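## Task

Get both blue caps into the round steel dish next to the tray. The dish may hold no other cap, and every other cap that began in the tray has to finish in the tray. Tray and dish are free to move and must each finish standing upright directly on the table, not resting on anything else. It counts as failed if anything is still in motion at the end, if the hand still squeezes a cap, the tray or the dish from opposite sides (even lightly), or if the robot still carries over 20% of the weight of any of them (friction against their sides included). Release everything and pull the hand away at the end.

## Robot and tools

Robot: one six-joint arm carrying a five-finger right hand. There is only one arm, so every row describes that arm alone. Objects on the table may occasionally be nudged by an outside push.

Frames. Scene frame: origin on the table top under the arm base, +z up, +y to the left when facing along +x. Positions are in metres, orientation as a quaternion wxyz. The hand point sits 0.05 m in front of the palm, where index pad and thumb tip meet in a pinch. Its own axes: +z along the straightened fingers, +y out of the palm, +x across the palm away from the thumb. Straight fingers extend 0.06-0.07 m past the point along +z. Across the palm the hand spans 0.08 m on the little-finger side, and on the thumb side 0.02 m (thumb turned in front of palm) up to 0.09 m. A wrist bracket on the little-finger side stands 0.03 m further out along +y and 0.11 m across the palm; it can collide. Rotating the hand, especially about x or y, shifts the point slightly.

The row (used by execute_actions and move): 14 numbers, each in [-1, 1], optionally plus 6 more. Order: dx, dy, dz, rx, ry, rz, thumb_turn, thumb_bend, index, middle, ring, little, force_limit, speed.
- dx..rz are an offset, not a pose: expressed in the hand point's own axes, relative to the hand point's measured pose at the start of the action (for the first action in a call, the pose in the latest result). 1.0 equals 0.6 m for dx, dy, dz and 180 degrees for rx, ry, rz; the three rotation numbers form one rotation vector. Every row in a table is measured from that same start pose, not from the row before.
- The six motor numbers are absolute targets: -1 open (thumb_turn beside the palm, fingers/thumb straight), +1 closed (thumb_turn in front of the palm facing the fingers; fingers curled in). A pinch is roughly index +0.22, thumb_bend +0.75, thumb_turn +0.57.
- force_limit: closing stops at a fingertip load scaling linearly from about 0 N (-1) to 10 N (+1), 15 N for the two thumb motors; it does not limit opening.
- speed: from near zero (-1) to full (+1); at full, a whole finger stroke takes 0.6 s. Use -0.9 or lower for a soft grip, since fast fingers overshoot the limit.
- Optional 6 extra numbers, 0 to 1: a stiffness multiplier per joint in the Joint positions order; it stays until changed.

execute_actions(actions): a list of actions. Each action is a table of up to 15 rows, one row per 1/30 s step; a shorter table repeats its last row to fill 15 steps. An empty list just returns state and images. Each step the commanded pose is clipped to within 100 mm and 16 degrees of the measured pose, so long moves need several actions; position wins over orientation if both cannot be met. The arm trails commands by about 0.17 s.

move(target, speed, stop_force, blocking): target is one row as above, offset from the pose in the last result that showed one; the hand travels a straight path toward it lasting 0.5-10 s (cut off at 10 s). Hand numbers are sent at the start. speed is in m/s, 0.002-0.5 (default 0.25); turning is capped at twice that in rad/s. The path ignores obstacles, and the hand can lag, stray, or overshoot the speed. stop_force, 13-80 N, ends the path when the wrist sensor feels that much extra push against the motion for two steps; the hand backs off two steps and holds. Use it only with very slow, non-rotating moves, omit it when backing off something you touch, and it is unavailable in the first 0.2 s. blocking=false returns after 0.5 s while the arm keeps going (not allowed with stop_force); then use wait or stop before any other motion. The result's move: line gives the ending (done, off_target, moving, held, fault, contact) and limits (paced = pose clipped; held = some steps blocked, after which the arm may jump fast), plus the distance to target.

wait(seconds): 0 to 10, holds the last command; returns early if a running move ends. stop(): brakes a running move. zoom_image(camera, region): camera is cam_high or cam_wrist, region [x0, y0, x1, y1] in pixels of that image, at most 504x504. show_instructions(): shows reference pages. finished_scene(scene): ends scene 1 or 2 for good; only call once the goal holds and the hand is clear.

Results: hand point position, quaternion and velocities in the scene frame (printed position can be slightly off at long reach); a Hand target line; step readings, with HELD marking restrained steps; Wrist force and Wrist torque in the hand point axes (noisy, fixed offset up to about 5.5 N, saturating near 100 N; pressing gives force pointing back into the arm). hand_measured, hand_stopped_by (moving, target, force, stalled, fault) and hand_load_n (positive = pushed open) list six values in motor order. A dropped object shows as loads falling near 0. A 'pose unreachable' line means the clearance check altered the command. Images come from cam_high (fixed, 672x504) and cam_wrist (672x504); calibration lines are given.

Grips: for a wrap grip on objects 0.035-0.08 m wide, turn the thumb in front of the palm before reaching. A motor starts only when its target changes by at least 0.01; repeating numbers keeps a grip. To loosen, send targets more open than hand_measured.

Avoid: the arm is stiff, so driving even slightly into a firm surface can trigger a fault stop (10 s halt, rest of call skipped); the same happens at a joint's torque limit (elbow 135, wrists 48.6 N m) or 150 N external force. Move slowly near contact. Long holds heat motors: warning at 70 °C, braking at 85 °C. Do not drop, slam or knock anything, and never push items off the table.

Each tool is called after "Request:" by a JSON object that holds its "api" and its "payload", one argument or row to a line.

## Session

Request:
{"api": "execute_actions", "payload": {
  "actions": []
}}

Scene clock: 0.00 s.
end_effector_position=(+0.5730, -0.3176, +0.3969) hand_measured=(-1.000, -1.000, -1.000, -1.000, -1.000, -1.000) hand_load_n=(+0.0, +0.0, +0.0, +0.0, +0.0, +0.0) hand_stopped_by=(target, target, target, target, target, target) hand_force_limit=0.00 hand_speed=-0.80 end_effector_quat_wxyz=(-0.301, -0.124, +0.926, +0.192) end_effector_velocity=(-0.000, -0.000, -0.000) end_effector_angular_velocity=(-0.001, +0.001, -0.001)
Joint positions: [-0.757 -0.9    1.216  1.957  1.793 -2.534]
Joint velocities: [-0.     0.     0.     0.     0.001  0.002]
Wrist force (N, on the end effector, along its own x y z axes, offset not removed): no reading
Wrist torque (N m, same axes, about the end effector's origin, offset not removed): no reading
Hand target: +0.573, -0.318, +0.397; -0.301, -0.124, +0.926, +0.192
Joint stiffness scale: [1. 1. 1. 1. 1. 1.]
camera_calibration (this result's frames):
cam_wrist: T_world_to_cam=[[-0.0315724, 0.927413, 0.372704, 0.163275], [0.993245, 0.0707696, -0.0919592, -0.506312], [-0.11166, 0.367283, -0.923383, 0.679355], [0, 0, 0, 1]] pos_world=[0.583904, -0.365107, 0.519891]

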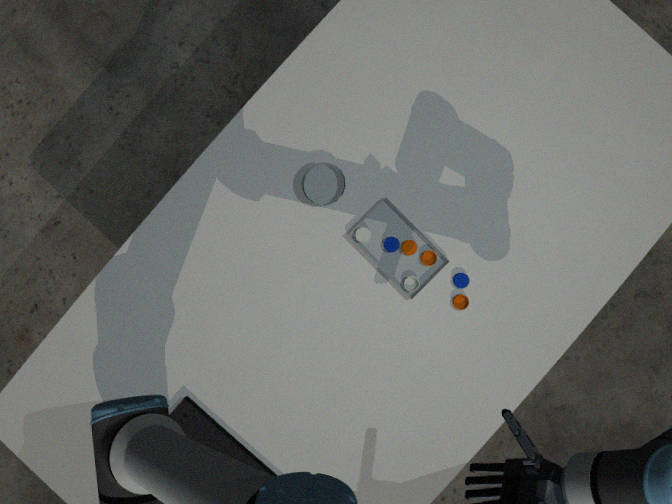

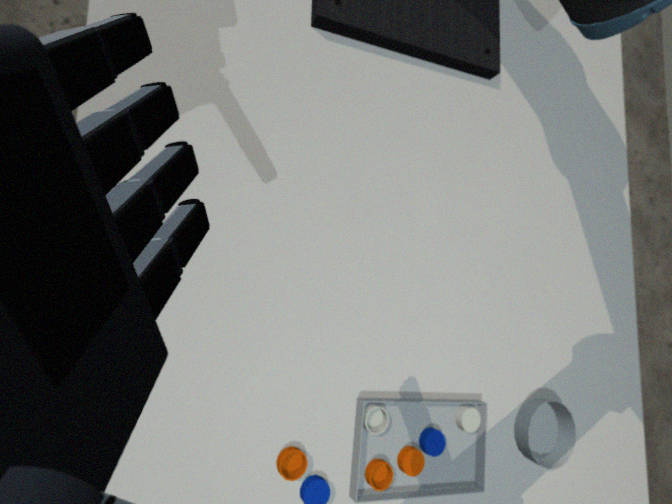

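Request:
{"api": "zoom_image", "payload": {
  "camera": "cam_high",
  "region": [280, 150, 500, 330]
}}

Region (280, 150, 500, 330) of cam_high's 672x504 image, scaled by 2.291, with more detail than that image has; it fills the top 412 rows of this view, and the rest is white.

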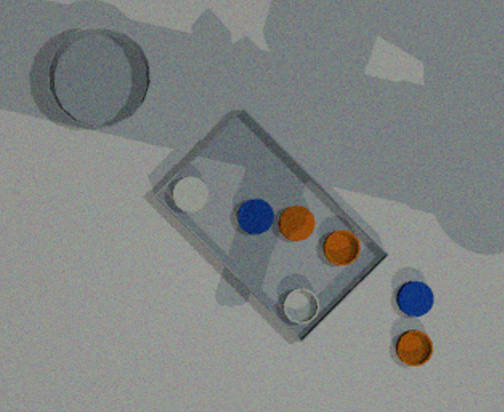

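Request:
{"api": "move", "payload": {
  "target": [-0.6537, -0.0617, 0.2045, 0.5621, -0.2197, -0.0355, 0.57, 0.0, -0.4, -1.0, -1.0, -1.0, -0.3, -0.3],
  "speed": 0.25
}}

Scene clock: 38.80 s.
end_effector_position=(+0.8126, -0.1827, +0.0904) hand_measured=(+0.570, +0.000, -0.400, -1.000, -1.000, -1.000) hand_load_n=(+0.0, +0.0, +0.0, +0.0, +0.0, +0.0) hand_stopped_by=(target, target, target, target, target, target) hand_force_limit=-0.30 hand_speed=-0.30 end_effector_quat_wxyz=(+0.201, -0.287, +0.767, -0.538) end_effector_velocity=(+0.001, +0.001, -0.001) end_effector_angular_velocity=(-0.005, -0.008, +0.005)
Joint positions: [-0.303 -1.129  1.928 -0.4    2.066 -2.94 ]
Joint velocities: [ 0.001  0.     0.006 -0.017 -0.004 -0.004]
Wrist force (N, on the end effector, along its own x y z axes, offset not removed): [-0.4 2.2 -0.9]
Wrist torque (N m, same axes, about the end effector's origin, offset not removed): [0.74 0.42 0.13]
Hand target: +0.811, -0.181, +0.089; +0.201, -0.289, +0.767, -0.537
Off the commanded pose: 0.002 m, 0 deg.
Joint stiffness scale: [1. 1. 1. 1. 1. 1.]
move: done
camera_calibration (this result's frames):
cam_wrist: T_world_to_cam=[[-0.142589, 0.323029, -0.935586, 0.258019], [0.347012, 0.901562, 0.258395, -0.136823], [0.926958, -0.287815, -0.240648, -0.651834], [0, 0, 0, 1]] pos_world=[0.688492, -0.1476, 0.119891]

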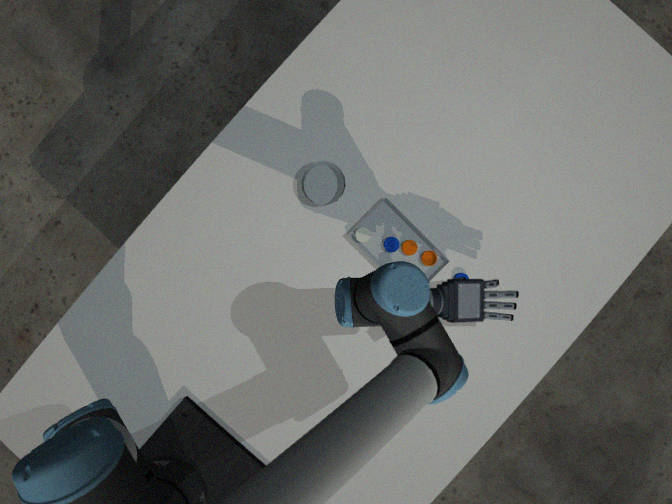

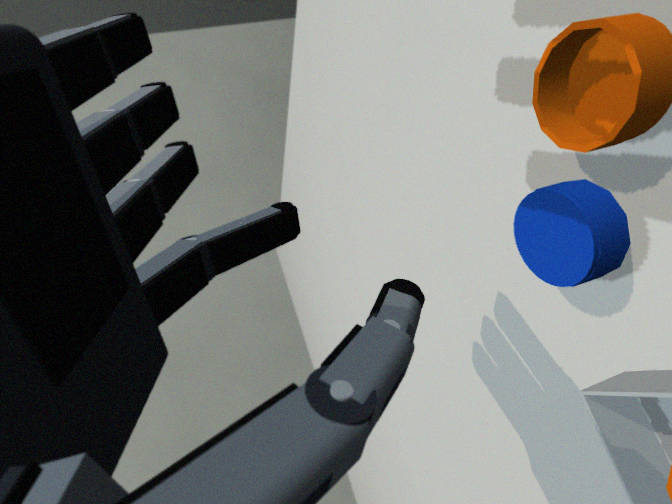

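Request:
{"api": "move", "payload": {
  "target": [-0.0090, 0.0784, 0.0040, 0, 0, 0, 0.57, 0.0, -0.4, -1.0, -1.0, -1.0, -0.3, -0.3],
  "speed": 0.08
}}

Scene clock: 51.30 s.
end_effector_position=(+0.8086, -0.1706, +0.0468) hand_measured=(+0.570, +0.000, -0.400, -1.000, -1.000, -1.000) hand_load_n=(+0.0, +0.0, +0.0, +0.0, +0.0, +0.0) hand_stopped_by=(target, target, target, target, target, target) hand_force_limit=-0.30 hand_speed=-0.30 end_effector_quat_wxyz=(+0.201, -0.287, +0.767, -0.538) end_effector_velocity=(+0.002, -0.002, +0.002) end_effector_angular_velocity=(-0.004, -0.010, -0.004)
Joint positions: [-0.286 -1.077  1.953 -0.473  2.082 -2.933]
Joint velocities: [-0.001 -0.    -0.    -0.011  0.003  0.001]
Wrist force (N, on the end effector, along its own x y z axes, offset not removed): [-3.2 -1.4 -1.7]
Wrist torque (N m, same axes, about the end effector's origin, offset not removed): [0.28 0.79 -0.15]
Hand target: +0.808, -0.169, +0.045; +0.201, -0.287, +0.767, -0.538
Off the commanded pose: 0.002 m, 0 deg.
Joint stiffness scale: [1. 1. 1. 1. 1. 1.]
move: done
camera_calibration (this result's frames):
cam_wrist: T_world_to_cam=[[-0.142523, 0.32246, -0.935792, 0.212518], [0.347268, 0.901634, 0.2578, -0.135273], [0.926872, -0.288229, -0.240484, -0.655176], [0, 0, 0, 1]] pos_world=[0.684529, -0.135402, 0.0761872]

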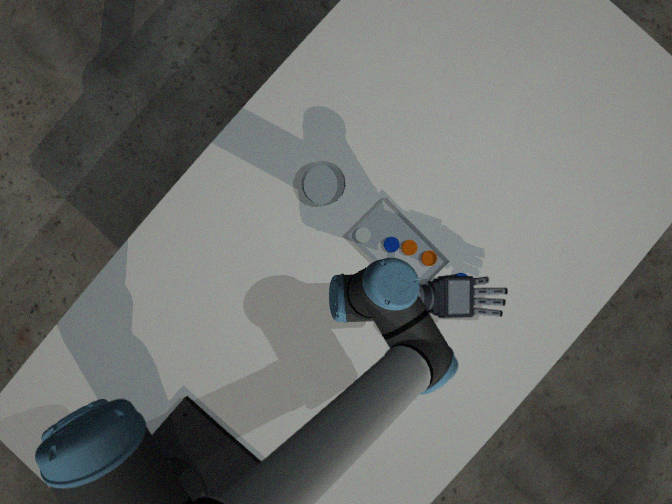

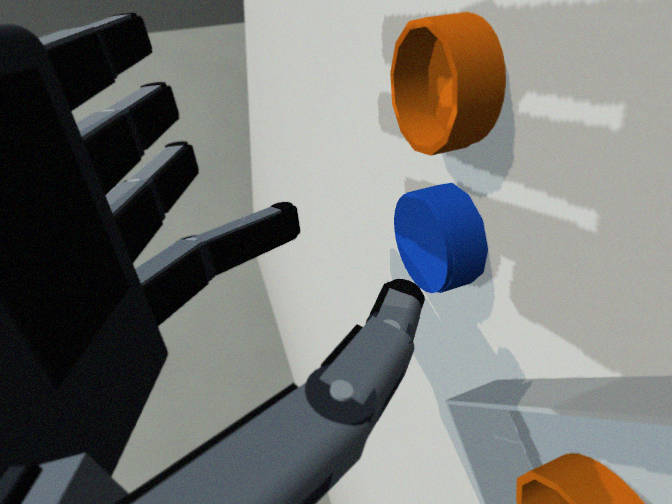

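Request:
{"api": "move", "payload": {
  "target": [-0.0033, 0.0410, 0.0096, 0, 0, 0, 0.57, 0.0, -0.4, -1.0, -1.0, -1.0, -0.3, -0.3],
  "speed": 0.03,
  "stop_force": 13
}}

Scene clock: 58.80 s.
end_effector_position=(+0.8090, -0.1688, +0.0221) hand_measured=(+0.570, +0.000, -0.400, -1.000, -1.000, -1.000) hand_load_n=(+0.0, +0.0, +0.0, +0.0, +0.0, +0.0) hand_stopped_by=(target, target, target, target, target, target) hand_force_limit=-0.30 hand_speed=-0.30 end_effector_quat_wxyz=(+0.200, -0.287, +0.767, -0.538) end_effector_velocity=(-0.000, +0.000, -0.000) end_effector_angular_velocity=(-0.001, +0.002, +0.001)
Joint positions: [-0.282 -1.042  1.958 -0.513  2.086 -2.932]
Joint velocities: [ 0.    -0.     0.     0.     0.    -0.002]
Wrist force (N, on the end effector, along its own x y z axes, offset not removed): [-0.3 0.0 -2.2]
Wrist torque (N m, same axes, about the end effector's origin, offset not removed): [0.34 0.28 0.09]
Hand target: +0.808, -0.167, +0.022; +0.201, -0.287, +0.767, -0.538
Off the commanded pose: 0.002 m, 0 deg.
Joint stiffness scale: [1. 1. 1. 1. 1. 1.]
move: done
camera_calibration (this result's frames):
cam_wrist: T_world_to_cam=[[-0.142494, 0.321892, -0.935992, 0.188846], [0.347897, 0.901592, 0.257098, -0.131156], [0.926641, -0.288994, -0.240456, -0.660928], [0, 0, 0, 1]] pos_world=[0.684981, -0.133542, 0.0515546]

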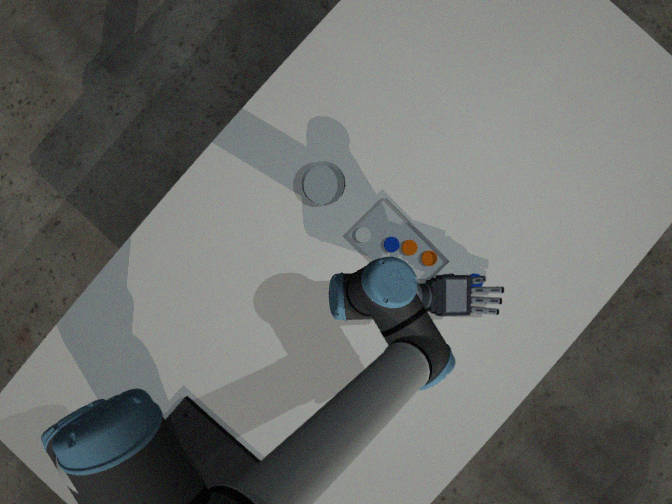

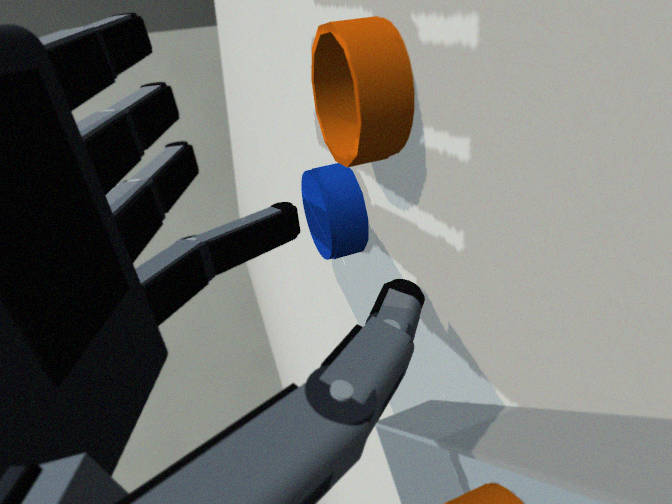

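Request:
{"api": "move", "payload": {
  "target": [0, -0.0563, 0.0327, 0, 0, 0, 0.57, 0.0, -0.4, -1.0, -1.0, -1.0, -0.3, -0.3],
  "speed": 0.06
}}

Scene clock: 69.10 s.
end_effector_position=(+0.8270, -0.1896, +0.0451) hand_measured=(+0.570, +0.000, -0.400, -1.000, -1.000, -1.000) hand_load_n=(+0.0, +0.0, +0.0, +0.0, +0.0, +0.0) hand_stopped_by=(target, target, target, target, target, target) hand_force_limit=-0.30 hand_speed=-0.30 end_effector_quat_wxyz=(+0.200, -0.287, +0.767, -0.538) end_effector_velocity=(-0.002, +0.000, -0.002) end_effector_angular_velocity=(+0.004, +0.009, +0.002)
Joint positions: [-0.305 -1.053  1.913 -0.46   2.065 -2.941]
Joint velocities: [-0.001  0.     0.     0.01  -0.004 -0.001]
Wrist force (N, on the end effector, along its own x y z axes, offset not removed): [1.3 -0.7 -3.7]
Wrist torque (N m, same axes, about the end effector's origin, offset not removed): [0.47 0.15 0.19]
Hand target: +0.829, -0.191, +0.047; +0.200, -0.287, +0.767, -0.538
Off the commanded pose: 0.003 m, 0 deg.
Joint stiffness scale: [1. 1. 1. 1. 1. 1.]
move: done
camera_calibration (this result's frames):
cam_wrist: T_world_to_cam=[[-0.143567, 0.322921, -0.935473, 0.220676], [0.348322, 0.901268, 0.257657, -0.124983], [0.926315, -0.288855, -0.241873, -0.677664], [0, 0, 0, 1]] pos_world=[0.702947, -0.154364, 0.0747309]

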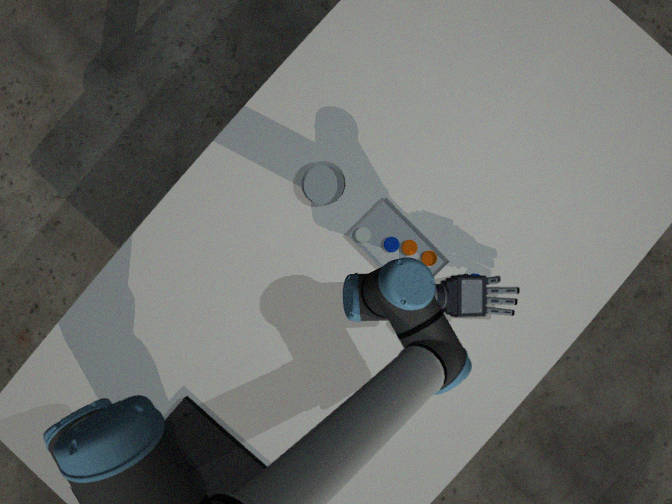

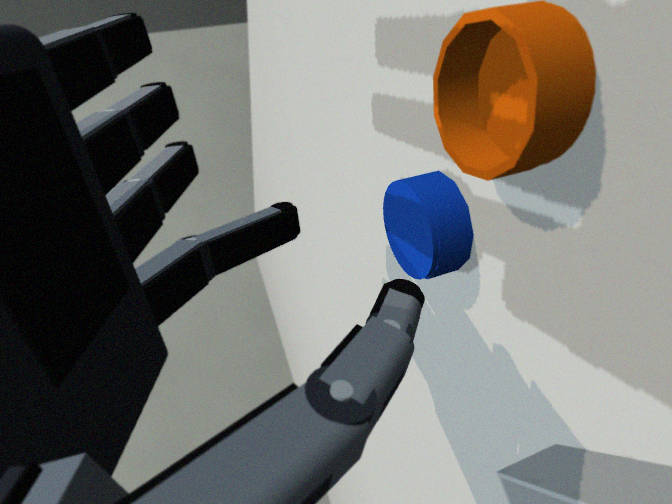

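Request:
{"api": "move", "payload": {
  "target": [0, 0.0357, 0.0165, 0, 0, 0, 0.57, 0.0, -0.4, -1.0, -1.0, -1.0, -0.3, -0.3],
  "speed": 0.03,
  "stop_force": 13
}}

Scene clock: 73.40 s.
end_effector_position=(+0.8300, -0.1906, +0.0237) hand_measured=(+0.570, +0.000, -0.400, -1.000, -1.000, -1.000) hand_load_n=(+0.0, +0.0, +0.0, +0.0, +0.0, +0.0) hand_stopped_by=(target, target, target, target, target, target) hand_force_limit=-0.30 hand_speed=-0.30 end_effector_quat_wxyz=(+0.201, -0.287, +0.767, -0.538) end_effector_velocity=(+0.001, -0.003, +0.001) end_effector_angular_velocity=(-0.000, -0.008, -0.005)
Joint positions: [-0.305 -1.021  1.913 -0.495  2.064 -2.942]
Joint velocities: [-0.003  0.    -0.    -0.006  0.001  0.003]
Wrist force (N, on the end effector, along its own x y z axes, offset not removed): [-2.2 1.3 -3.1]
Wrist torque (N m, same axes, about the end effector's origin, offset not removed): [0.83 0.60 -0.01]
Hand target: +0.828, -0.191, +0.022; +0.200, -0.287, +0.767, -0.538
Off the commanded pose: 0.003 m, 0 deg.
Joint stiffness scale: [1. 1. 1. 1. 1. 1.]
move: done
camera_calibration (this result's frames):
cam_wrist: T_world_to_cam=[[-0.141492, 0.32215, -0.936055, 0.199527], [0.34728, 0.901627, 0.257808, -0.118677], [0.927026, -0.288595, -0.239449, -0.686602], [0, 0, 0, 1]] pos_world=[0.705943, -0.155426, 0.0529579]

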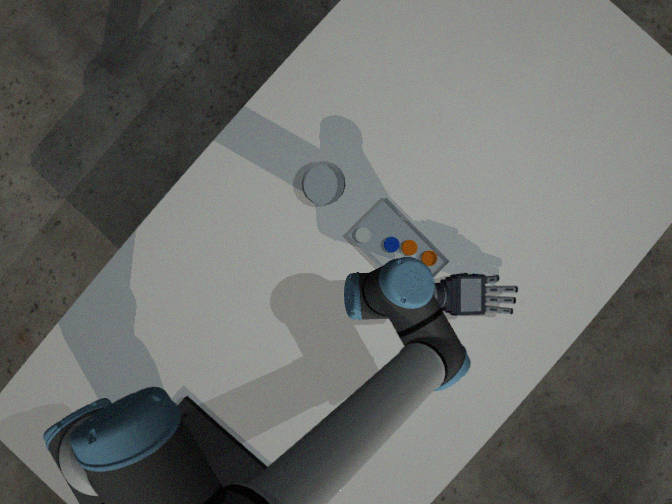

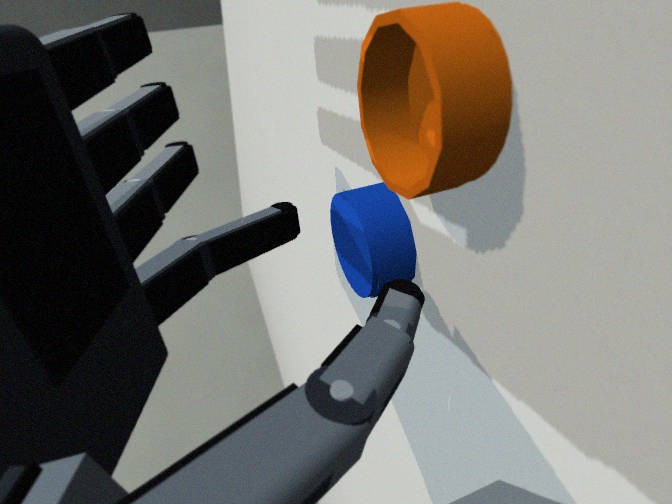

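Request:
{"api": "execute_actions", "payload": {
  "actions": [
    [[0,0.003,0.001,0,0,0,0.57,0.0,0.3,-1,-1,-1,-0.4,-0.6]],
    [[0,0,0,0,0,0,0.57,0.0,0.3,-1,-1,-1,-0.4,-0.6]],
    [[0,0,0,0,0,0,0.57,0.3,0.3,-1,-1,-1,-0.3,-0.85]],
    [[0,0,0,0,0,0,0.57,0.3,0.3,-1,-1,-1,-0.3,-0.85]]
  ]
}}

Scene clock: 78.33 s.
end_effector_position=(+0.8304, -0.1908, +0.0231) hand_measured=(+0.570, +0.022, -0.026, -1.000, -1.000, -1.000) hand_load_n=(+0.5, +5.0, +6.0, +0.0, +0.0, +0.0) hand_stopped_by=(target, force, force, target, target, target) hand_force_limit=-0.30 hand_speed=-0.85 end_effector_quat_wxyz=(+0.201, -0.287, +0.766, -0.539) end_effector_velocity=(+0.000, +0.000, -0.000) end_effector_angular_velocity=(+0.002, -0.002, -0.001)
Joint positions: [-0.305 -1.019  1.913 -0.498  2.064 -2.942]
Joint velocities: [ 0.     0.    -0.     0.     0.     0.004]
Wrist force (N, on the end effector, along its own x y z axes, offset not removed): [-5.3 0.0 -2.6]
Wrist torque (N m, same axes, about the end effector's origin, offset not removed): [0.55 1.08 -0.11]
Hand target: +0.830, -0.191, +0.023; +0.201, -0.287, +0.766, -0.539
Off the commanded pose: 0.000 m, 0 deg.
Joint stiffness scale: [1. 1. 1. 1. 1. 1.]
Step readings (end_effector_position; steps 1 to 15: 1st action; 16 to 30: 2nd action; 31 to 45: 3rd action; 46 to 60: 4th action):
0: (+0.8302, -0.1907, +0.0238)
1: (+0.8302, -0.1907, +0.0238)
2: (+0.8302, -0.1907, +0.0238)
4: (+0.8303, -0.1907, +0.0238)
8: (+0.8304, -0.1908, +0.0236)
15: (+0.8304, -0.1908, +0.0231)
16: (+0.8304, -0.1908, +0.0231)
17: (+0.8304, -0.1908, +0.0231)
19: (+0.8304, -0.1908, +0.0231)
23: (+0.8304, -0.1908, +0.0231)
30: (+0.8304, -0.1908, +0.0231)
31: (+0.8304, -0.1908, +0.0231)
32: (+0.8304, -0.1908, +0.0231)
34: (+0.8304, -0.1908, +0.0231)
38: (+0.8304, -0.1908, +0.0231)
45: (+0.8304, -0.1908, +0.0231)
46: (+0.8304, -0.1908, +0.0231)
47: (+0.8304, -0.1908, +0.0231)
49: (+0.8304, -0.1908, +0.0231)
53: (+0.8304, -0.1908, +0.0231)
60: end_effector_position above
camera_calibration (this result's frames):
cam_wrist: T_world_to_cam=[[-0.140334, 0.321758, -0.936364, 0.198076], [0.346955, 0.901737, 0.257861, -0.118258], [0.927323, -0.28869, -0.23818, -0.687442], [0, 0, 0, 1]] pos_world=[0.706308, -0.155552, 0.0522301]

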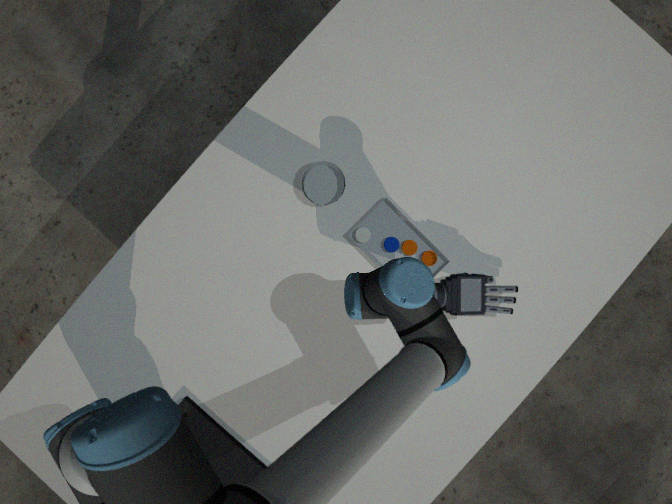

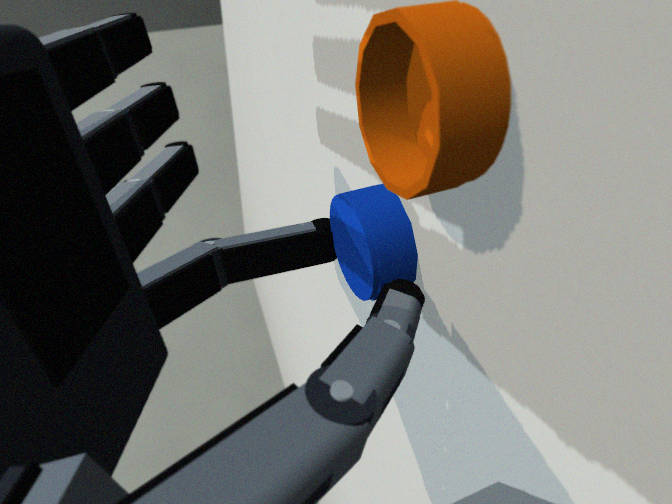

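Request:
{"api": "move", "payload": {
  "target": [0, -0.0861, -0.0313, 0, 0, 0, 0.57, 0.3, 0.3, -1.0, -1.0, -1.0, -0.3, -0.85],
  "speed": 0.06
}}

Scene clock: 83.23 s.
end_effector_position=(+0.8291, -0.1901, +0.0767) hand_measured=(+0.570, +0.022, -0.026, -1.000, -1.000, -1.000) hand_load_n=(+0.5, +5.5, +6.0, +0.0, +0.0, +0.0) hand_stopped_by=(target, force, force, target, target, target) hand_force_limit=-0.30 hand_speed=-0.85 end_effector_quat_wxyz=(+0.201, -0.287, +0.766, -0.538) end_effector_velocity=(-0.002, +0.000, -0.001) end_effector_angular_velocity=(+0.003, +0.007, -0.001)
Joint positions: [-0.305 -1.091  1.899 -0.411  2.064 -2.942]
Joint velocities: [-0.    -0.    -0.001  0.008  0.     0.   ]
Wrist force (N, on the end effector, along its own x y z axes, offset not removed): [-1.1 1.1 0.4]
Wrist torque (N m, same axes, about the end effector's origin, offset not removed): [0.40 0.35 0.14]
Hand target: +0.830, -0.191, +0.078; +0.201, -0.287, +0.766, -0.539
Off the commanded pose: 0.002 m, 0 deg.
Joint stiffness scale: [1. 1. 1. 1. 1. 1.]
move: done
camera_calibration (this result's frames):
cam_wrist: T_world_to_cam=[[-0.141184, 0.322046, -0.936137, 0.248574], [0.347193, 0.901657, 0.257822, -0.132448], [0.927105, -0.28862, -0.239112, -0.672919], [0, 0, 0, 1]] pos_world=[0.704946, -0.154848, 0.105945]

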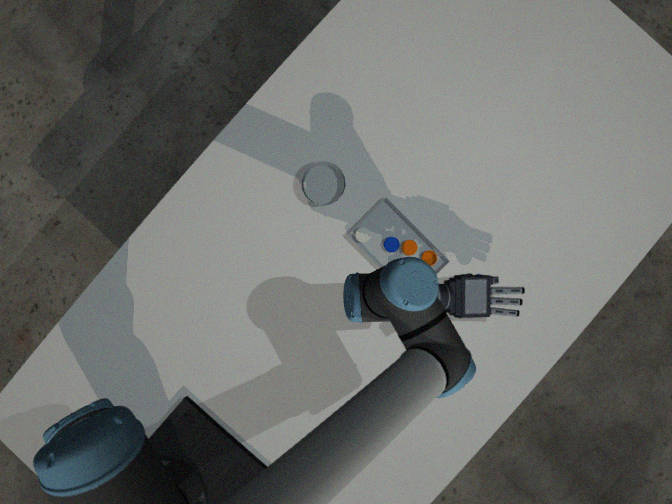

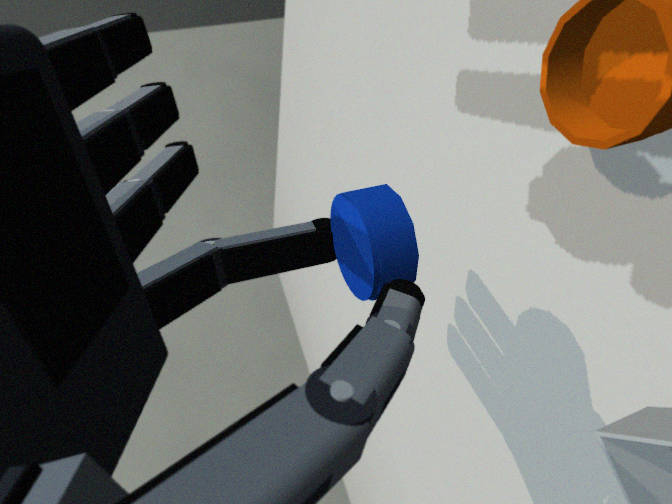

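Request:
{"api": "move", "payload": {
  "target": [-0.3361, 0.1720, -0.5129, 0, -0.390, -0.1419, 0.57, 0.3, 0.3, -1.0, -1.0, -1.0, -0.3, -0.85],
  "speed": 0.2
}}

Scene clock: 90.33 s.
end_effector_position=(+0.7674, +0.1853, +0.0837) hand_measured=(+0.570, +0.022, -0.026, -1.000, -1.000, -1.000) hand_load_n=(+0.5, +5.5, +6.0, +0.0, +0.0, +0.0) hand_stopped_by=(target, force, force, target, target, target) hand_force_limit=-0.30 hand_speed=-0.85 end_effector_quat_wxyz=(-0.485, +0.693, -0.437, +0.307) end_effector_velocity=(-0.000, +0.003, +0.002) end_effector_angular_velocity=(-0.002, +0.000, +0.015)
Joint positions: [-0.187 -1.196  2.057 -0.438  0.965 -3.393]
Joint velocities: [ 0.001  0.    -0.006  0.01  -0.012 -0.009]
Wrist force (N, on the end effector, along its own x y z axes, offset not removed): [1.6 -1.0 -7.8]
Wrist torque (N m, same axes, about the end effector's origin, offset not removed): [0.79 0.34 0.20]
Hand target: +0.769, +0.187, +0.084; -0.485, +0.694, -0.435, +0.307
Off the commanded pose: 0.002 m, 0 deg.
Joint stiffness scale: [1. 1. 1. 1. 1. 1.]
move: done
camera_calibration (this result's frames):
cam_wrist: T_world_to_cam=[[-0.349219, -0.0510478, -0.93565, 0.354337], [-0.774645, 0.577547, 0.257615, 0.46967], [0.527231, 0.81476, -0.241234, -0.403204], [0, 0, 0, 1]] pos_world=[0.70015, 0.0753465, 0.113274]

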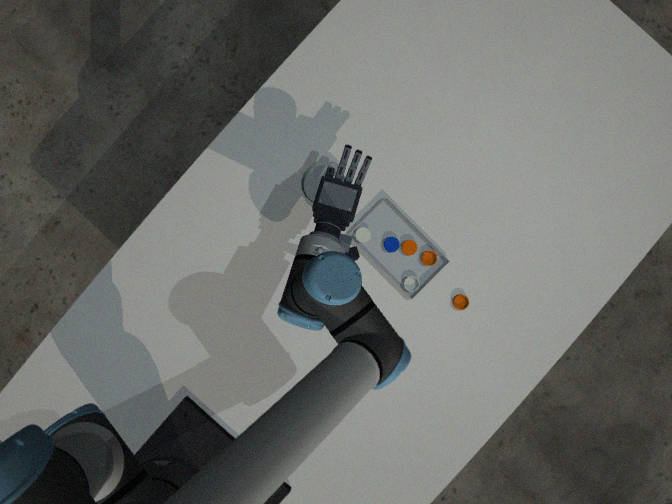

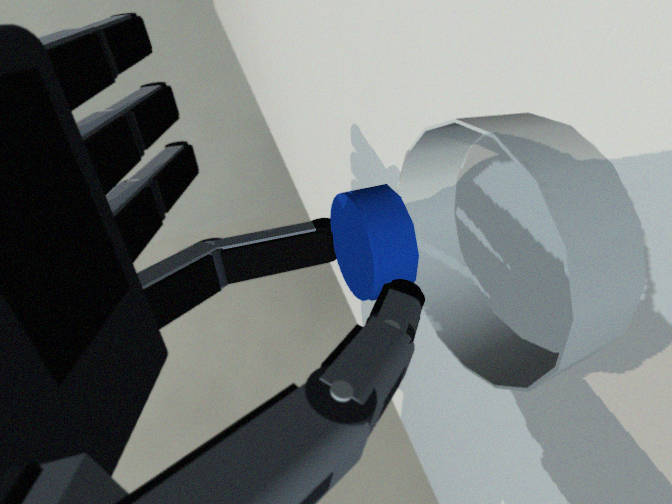

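Request:
{"api": "move", "payload": {
  "target": [0.0183, 0.0829, 0.0160, 0, 0, 0, 0.57, 0.3, 0.3, -1.0, -1.0, -1.0, -0.3, -0.85],
  "speed": 0.04,
  "stop_force": 13
}}

Scene clock: 104.87 s.
end_effector_position=(+0.7685, +0.1727, +0.0387) hand_measured=(+0.570, +0.022, -0.026, -1.000, -1.000, -1.000) hand_load_n=(+1.5, +4.0, +6.5, +0.0, +0.0, +0.0) hand_stopped_by=(target, force, force, target, target, target) hand_force_limit=-0.30 hand_speed=-0.85 end_effector_quat_wxyz=(-0.486, +0.692, -0.435, +0.309) end_effector_velocity=(+0.001, +0.000, +0.001) end_effector_angular_velocity=(+0.000, -0.007, +0.002)
Joint positions: [-0.209 -1.129  2.076 -0.523  0.943 -3.403]
Joint velocities: [-0.    -0.     0.002 -0.009 -0.003  0.001]
Wrist force (N, on the end effector, along its own x y z axes, offset not removed): [-3.1 -3.8 -1.8]
Wrist torque (N m, same axes, about the end effector's origin, offset not removed): [0.41 0.49 -0.14]
Hand target: +0.765, +0.172, +0.034; -0.485, +0.693, -0.437, +0.307
Off the commanded pose: 0.006 m, 0 deg.
Joint stiffness scale: [1. 1. 1. 1. 1. 1.]
move: off_target
camera_calibration (this result's frames):
cam_wrist: T_world_to_cam=[[-0.343017, -0.0517863, -0.937901, 0.307369], [-0.776948, 0.576796, 0.252305, 0.491436], [0.527911, 0.815245, -0.238086, -0.405076], [0, 0, 0, 1]] pos_world=[0.701097, 0.0626953, 0.0678474]

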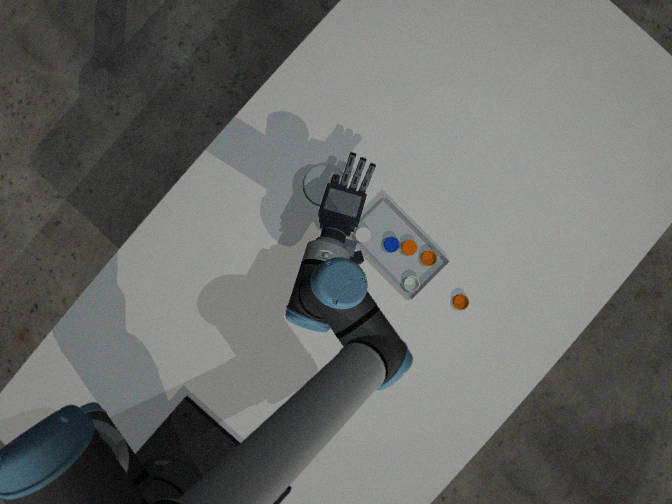

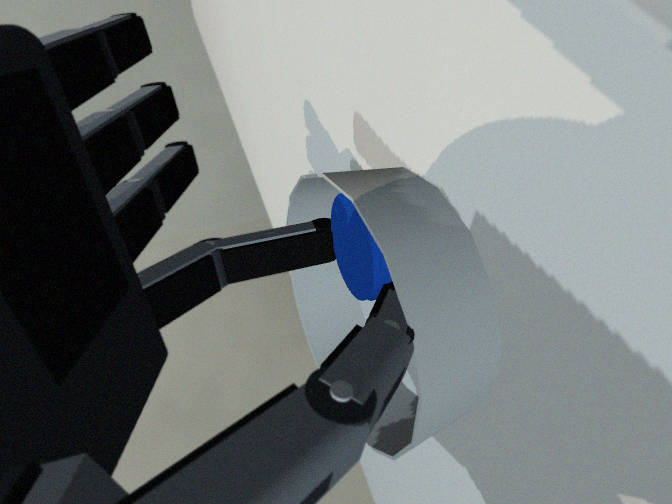

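Request:
{"api": "execute_actions", "payload": {
  "actions": [
    [[0,-0.002,0,0,0,0,0.57,0.0,-0.2,-1,-1,-1,-0.3,-0.6]],
    [[0,0,0,0,0,0,0.57,0.0,-0.2,-1,-1,-1,-0.3,-0.6]]
  ]
}}

Request:
{"api": "move", "payload": {
  "target": [0, -0.08, -0.029, 0, 0, 0, 0.57, 0.0, -0.4, -1.0, -1.0, -1.0, -0.3, -0.6],
  "speed": 0.08
}}

Scene clock: 111.20 s.
end_effector_position=(+0.7683, +0.1729, +0.0395) hand_measured=(+0.570, +0.002, -0.200, -1.000, -1.000, -1.000) hand_load_n=(+0.5, -1.5, +0.0, +0.0, +0.0, +0.0) hand_stopped_by=(target, target, target, target, target, target) hand_force_limit=-0.30 hand_speed=-0.60 end_effector_quat_wxyz=(-0.486, +0.692, -0.435, +0.309) end_effector_velocity=(-0.000, -0.000, -0.000) end_effector_angular_velocity=(+0.000, +0.001, +0.000)
Joint positions: [-0.209 -1.131  2.076 -0.522  0.942 -3.403]
Joint velocities: [-0.     0.     0.     0.001 -0.    -0.   ]
Wrist force (N, on the end effector, along its own x y z axes, offset not removed): [-1.1 -1.8 -4.4]
Wrist torque (N m, same axes, about the end effector's origin, offset not removed): [0.61 0.37 0.17]
Hand target: +0.768, +0.173, +0.039; -0.486, +0.692, -0.435, +0.309
Off the commanded pose: 0.000 m, 0 deg.
Joint stiffness scale: [1. 1. 1. 1. 1. 1.]
Step readings (end_effector_position; steps 1 to 15: 1st action; 16 to 30: 2nd action):
0: (+0.7686, +0.1728, +0.0388)
1: (+0.7686, +0.1728, +0.0388)
2: (+0.7686, +0.1728, +0.0388)
4: (+0.7685, +0.1728, +0.0388)
8: (+0.7683, +0.1729, +0.0390)
15: (+0.7683, +0.1729, +0.0395)
16: (+0.7683, +0.1729, +0.0395)
17: (+0.7683, +0.1729, +0.0395)
19: (+0.7683, +0.1729, +0.0395)
23: (+0.7683, +0.1729, +0.0395)
30: end_effector_position above
camera_calibration (this result's frames):
cam_wrist: T_world_to_cam=[[-0.342621, -0.0518977, -0.938039, 0.307808], [-0.777281, 0.576476, 0.25201, 0.491346], [0.527679, 0.815464, -0.237852, -0.404763], [0, 0, 0, 1]] pos_world=[0.700961, 0.0627948, 0.0686382]

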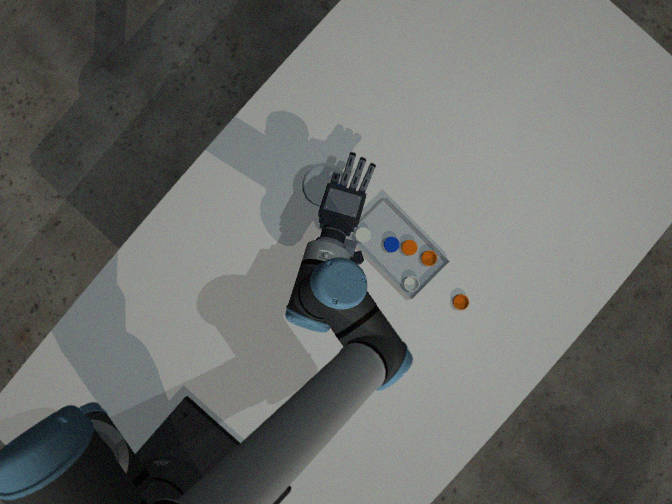

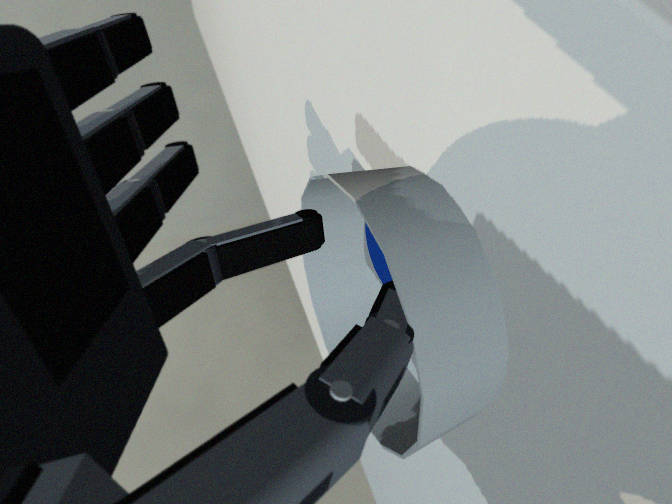

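Scene clock: 112.33 s.
end_effector_position=(+0.7666, +0.1735, +0.0892) hand_measured=(+0.570, +0.002, -0.400, -1.000, -1.000, -1.000) hand_load_n=(+0.0, +0.0, +0.0, +0.0, +0.0, +0.0) hand_stopped_by=(target, target, target, target, target, target) hand_force_limit=-0.30 hand_speed=-0.60 end_effector_quat_wxyz=(-0.486, +0.692, -0.435, +0.309) end_effector_velocity=(-0.003, +0.000, -0.001) end_effector_angular_velocity=(+0.005, +0.012, -0.001)
Joint positions: [-0.209 -1.205  2.06  -0.432  0.942 -3.403]
Joint velocities: [-0.001 -0.    -0.     0.012 -0.001  0.002]
Wrist force (N, on the end effector, along its own x y z axes, offset not removed): [-0.3 1.9 -5.4]
Wrist torque (N m, same axes, about the end effector's origin, offset not removed): [1.11 0.51 0.13]
Hand target: +0.768, +0.173, +0.091; -0.486, +0.692, -0.435, +0.309
Off the commanded pose: 0.002 m, 0 deg.
Joint stiffness scale: [1. 1. 1. 1. 1. 1.]
move: done
camera_calibration (this result's frames):
cam_wrist: T_world_to_cam=[[-0.343411, -0.0517124, -0.937761, 0.354373], [-0.777067, 0.57643, 0.252777, 0.476948], [0.527481, 0.815509, -0.238136, -0.392389], [0, 0, 0, 1]] pos_world=[0.699294, 0.0633958, 0.118314]

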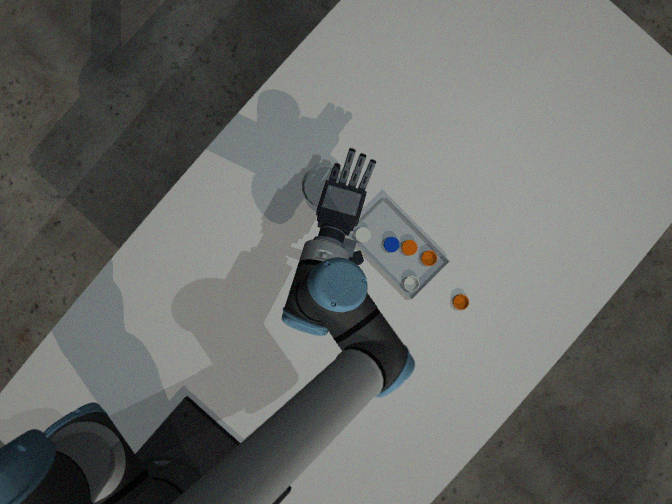

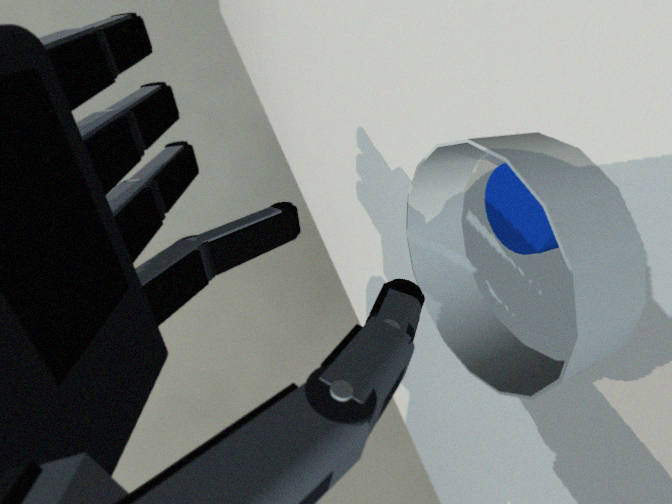

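Request:
{"api": "move", "payload": {
  "target": [0.2867, 0.0754, -0.1137, 0, 0, 0, 0.57, 0.0, -0.4, -1.0, -1.0, -1.0, -0.3, -0.6],
  "speed": 0.18
}}

Scene clock: 120.60 s.
end_effector_position=(+0.7674, -0.0145, +0.0695) hand_measured=(+0.570, +0.002, -0.400, -1.000, -1.000, -1.000) hand_load_n=(+0.0, +0.0, +0.0, +0.0, +0.0, +0.0) hand_stopped_by=(target, target, target, target, target, target) hand_force_limit=-0.30 hand_speed=-0.60 end_effector_quat_wxyz=(-0.486, +0.691, -0.437, +0.309) end_effector_velocity=(-0.002, +0.004, +0.003) end_effector_angular_velocity=(-0.003, +0.001, +0.022)
Joint positions: [-0.524 -1.127  2.009 -0.313  0.666 -3.607]
Joint velocities: [ 0.001  0.    -0.007  0.026 -0.016 -0.024]
Wrist force (N, on the end effector, along its own x y z axes, offset not removed): [-1.5 -1.7 -1.6]
Wrist torque (N m, same axes, about the end effector's origin, offset not removed): [0.11 0.35 0.02]
Hand target: +0.769, -0.016, +0.070; -0.486, +0.692, -0.435, +0.309
Off the commanded pose: 0.002 m, 0 deg.
Joint stiffness scale: [1. 1. 1. 1. 1. 1.]
move: done
camera_calibration (this result's frames):
cam_wrist: T_world_to_cam=[[-0.34473, -0.0487635, -0.937434, 0.327534], [-0.774988, 0.578285, 0.254912, 0.589173], [0.529674, 0.814376, -0.237143, -0.245906], [0, 0, 0, 1]] pos_world=[0.699763, -0.124478, 0.0985398]

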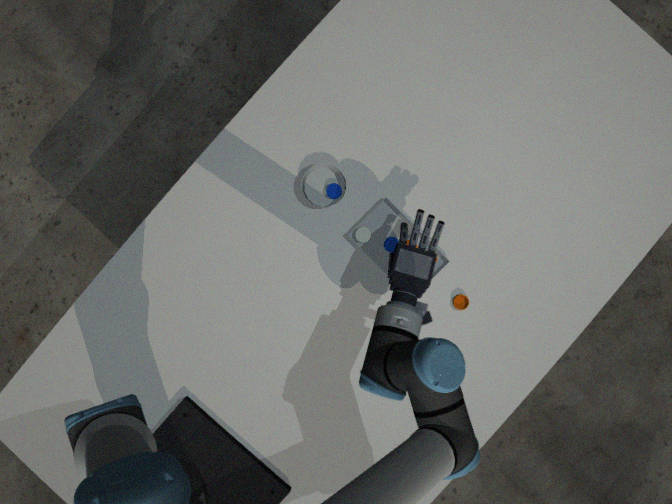

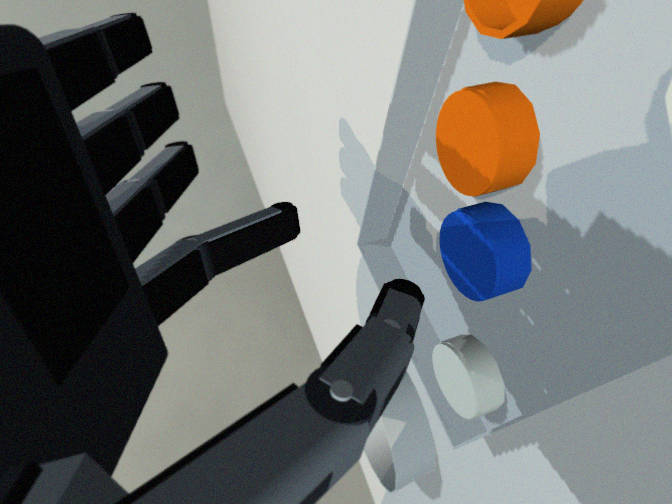

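Request:
{"api": "move", "payload": {
  "target": [-0.0217, 0.0485, 0.0106, 0, 0, 0, 0.57, 0.0, -0.4, -1.0, -1.0, -1.0, -0.3, -0.6],
  "speed": 0.05
}}

Scene clock: 127.37 s.
end_effector_position=(+0.7598, -0.0067, +0.0418) hand_measured=(+0.570, +0.002, -0.400, -1.000, -1.000, -1.000) hand_load_n=(+0.0, +0.0, +0.0, +0.0, +0.0, +0.0) hand_stopped_by=(target, target, target, target, target, target) hand_force_limit=-0.30 hand_speed=-0.60 end_effector_quat_wxyz=(-0.486, +0.691, -0.436, +0.310) end_effector_velocity=(+0.003, -0.004, +0.000) end_effector_angular_velocity=(-0.007, -0.009, -0.006)
Joint positions: [-0.519 -1.1    2.039 -0.377  0.671 -3.603]
Joint velocities: [-0.003 -0.     0.    -0.012  0.003  0.002]
Wrist force (N, on the end effector, along its own x y z axes, offset not removed): [1.3 2.9 -2.9]
Wrist torque (N m, same axes, about the end effector's origin, offset not removed): [1.06 0.04 0.12]
Hand target: +0.758, -0.004, +0.040; -0.486, +0.691, -0.437, +0.309
Off the commanded pose: 0.003 m, 0 deg.
Joint stiffness scale: [1. 1. 1. 1. 1. 1.]
move: done
camera_calibration (this result's frames):
cam_wrist: T_world_to_cam=[[-0.342463, -0.0503255, -0.938182, 0.297612], [-0.775405, 0.579008, 0.251986, 0.58629], [0.530534, 0.813767, -0.237312, -0.255542], [0, 0, 0, 1]] pos_world=[0.692107, -0.116537, 0.0708346]

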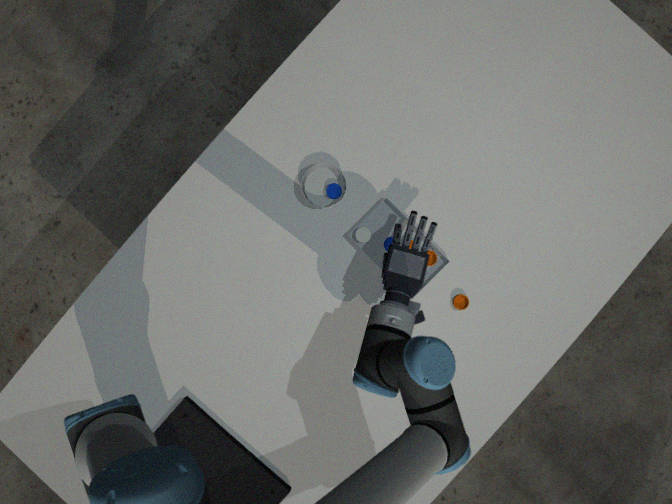

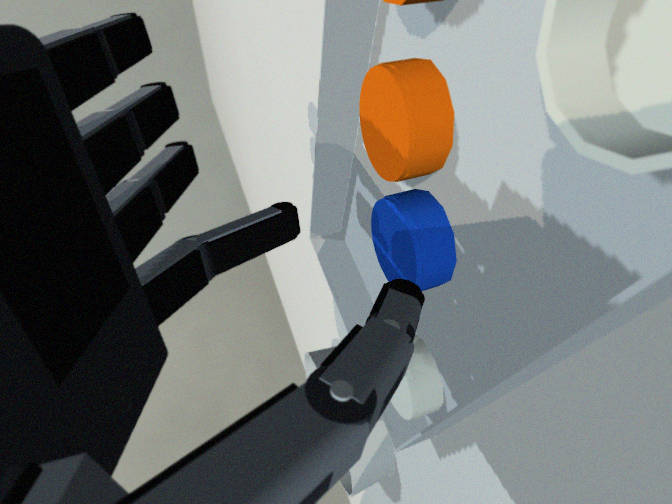

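Request:
{"api": "move", "payload": {
  "target": [-0.005, 0.0285, 0.0137, 0, 0, 0, 0.57, 0.0, -0.4, -1.0, -1.0, -1.0, -0.3, -0.6],
  "speed": 0.025,
  "stop_force": 13
}}

Scene clock: 133.17 s.
end_effector_position=(+0.7619, -0.0055, +0.0247) hand_measured=(+0.570, +0.002, -0.400, -1.000, -1.000, -1.000) hand_load_n=(+0.0, +0.0, +0.0, +0.0, +0.0, +0.0) hand_stopped_by=(target, target, target, target, target, target) hand_force_limit=-0.30 hand_speed=-0.60 end_effector_quat_wxyz=(-0.486, +0.691, -0.435, +0.312) end_effector_velocity=(+0.001, -0.001, +0.000) end_effector_angular_velocity=(-0.002, -0.005, +0.000)
Joint positions: [-0.515 -1.074  2.042 -0.413  0.675 -3.599]
Joint velocities: [-0.     0.     0.    -0.007 -0.001  0.001]
Wrist force (N, on the end effector, along its own x y z axes, offset not removed): [-5.6 -0.8 -4.9]
Wrist torque (N m, same axes, about the end effector's origin, offset not removed): [0.52 1.36 -0.14]
Hand target: +0.760, -0.003, +0.023; -0.486, +0.691, -0.436, +0.310
Off the commanded pose: 0.003 m, 0 deg.
Joint stiffness scale: [1. 1. 1. 1. 1. 1.]
move: done
camera_calibration (this result's frames):
cam_wrist: T_world_to_cam=[[-0.339722, -0.0520343, -0.939085, 0.2803], [-0.775842, 0.579913, 0.248535, 0.591965], [0.531655, 0.813015, -0.23738, -0.262523], [0, 0, 0, 1]] pos_world=[0.694067, -0.115268, 0.053784]

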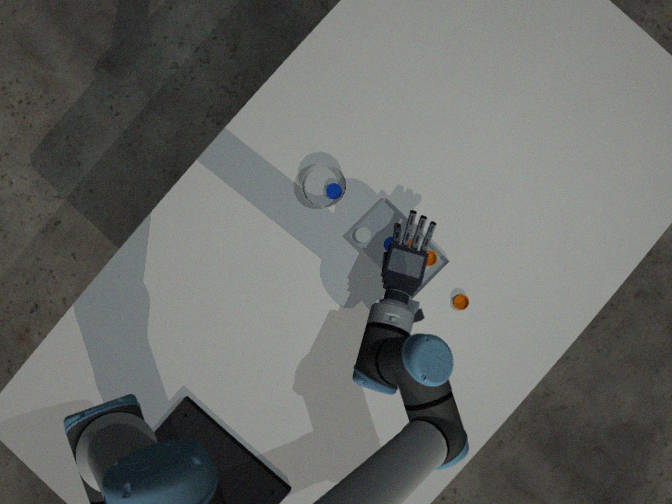

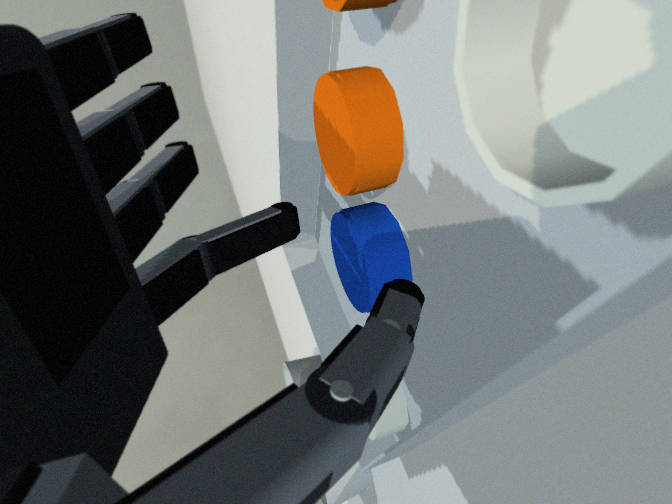

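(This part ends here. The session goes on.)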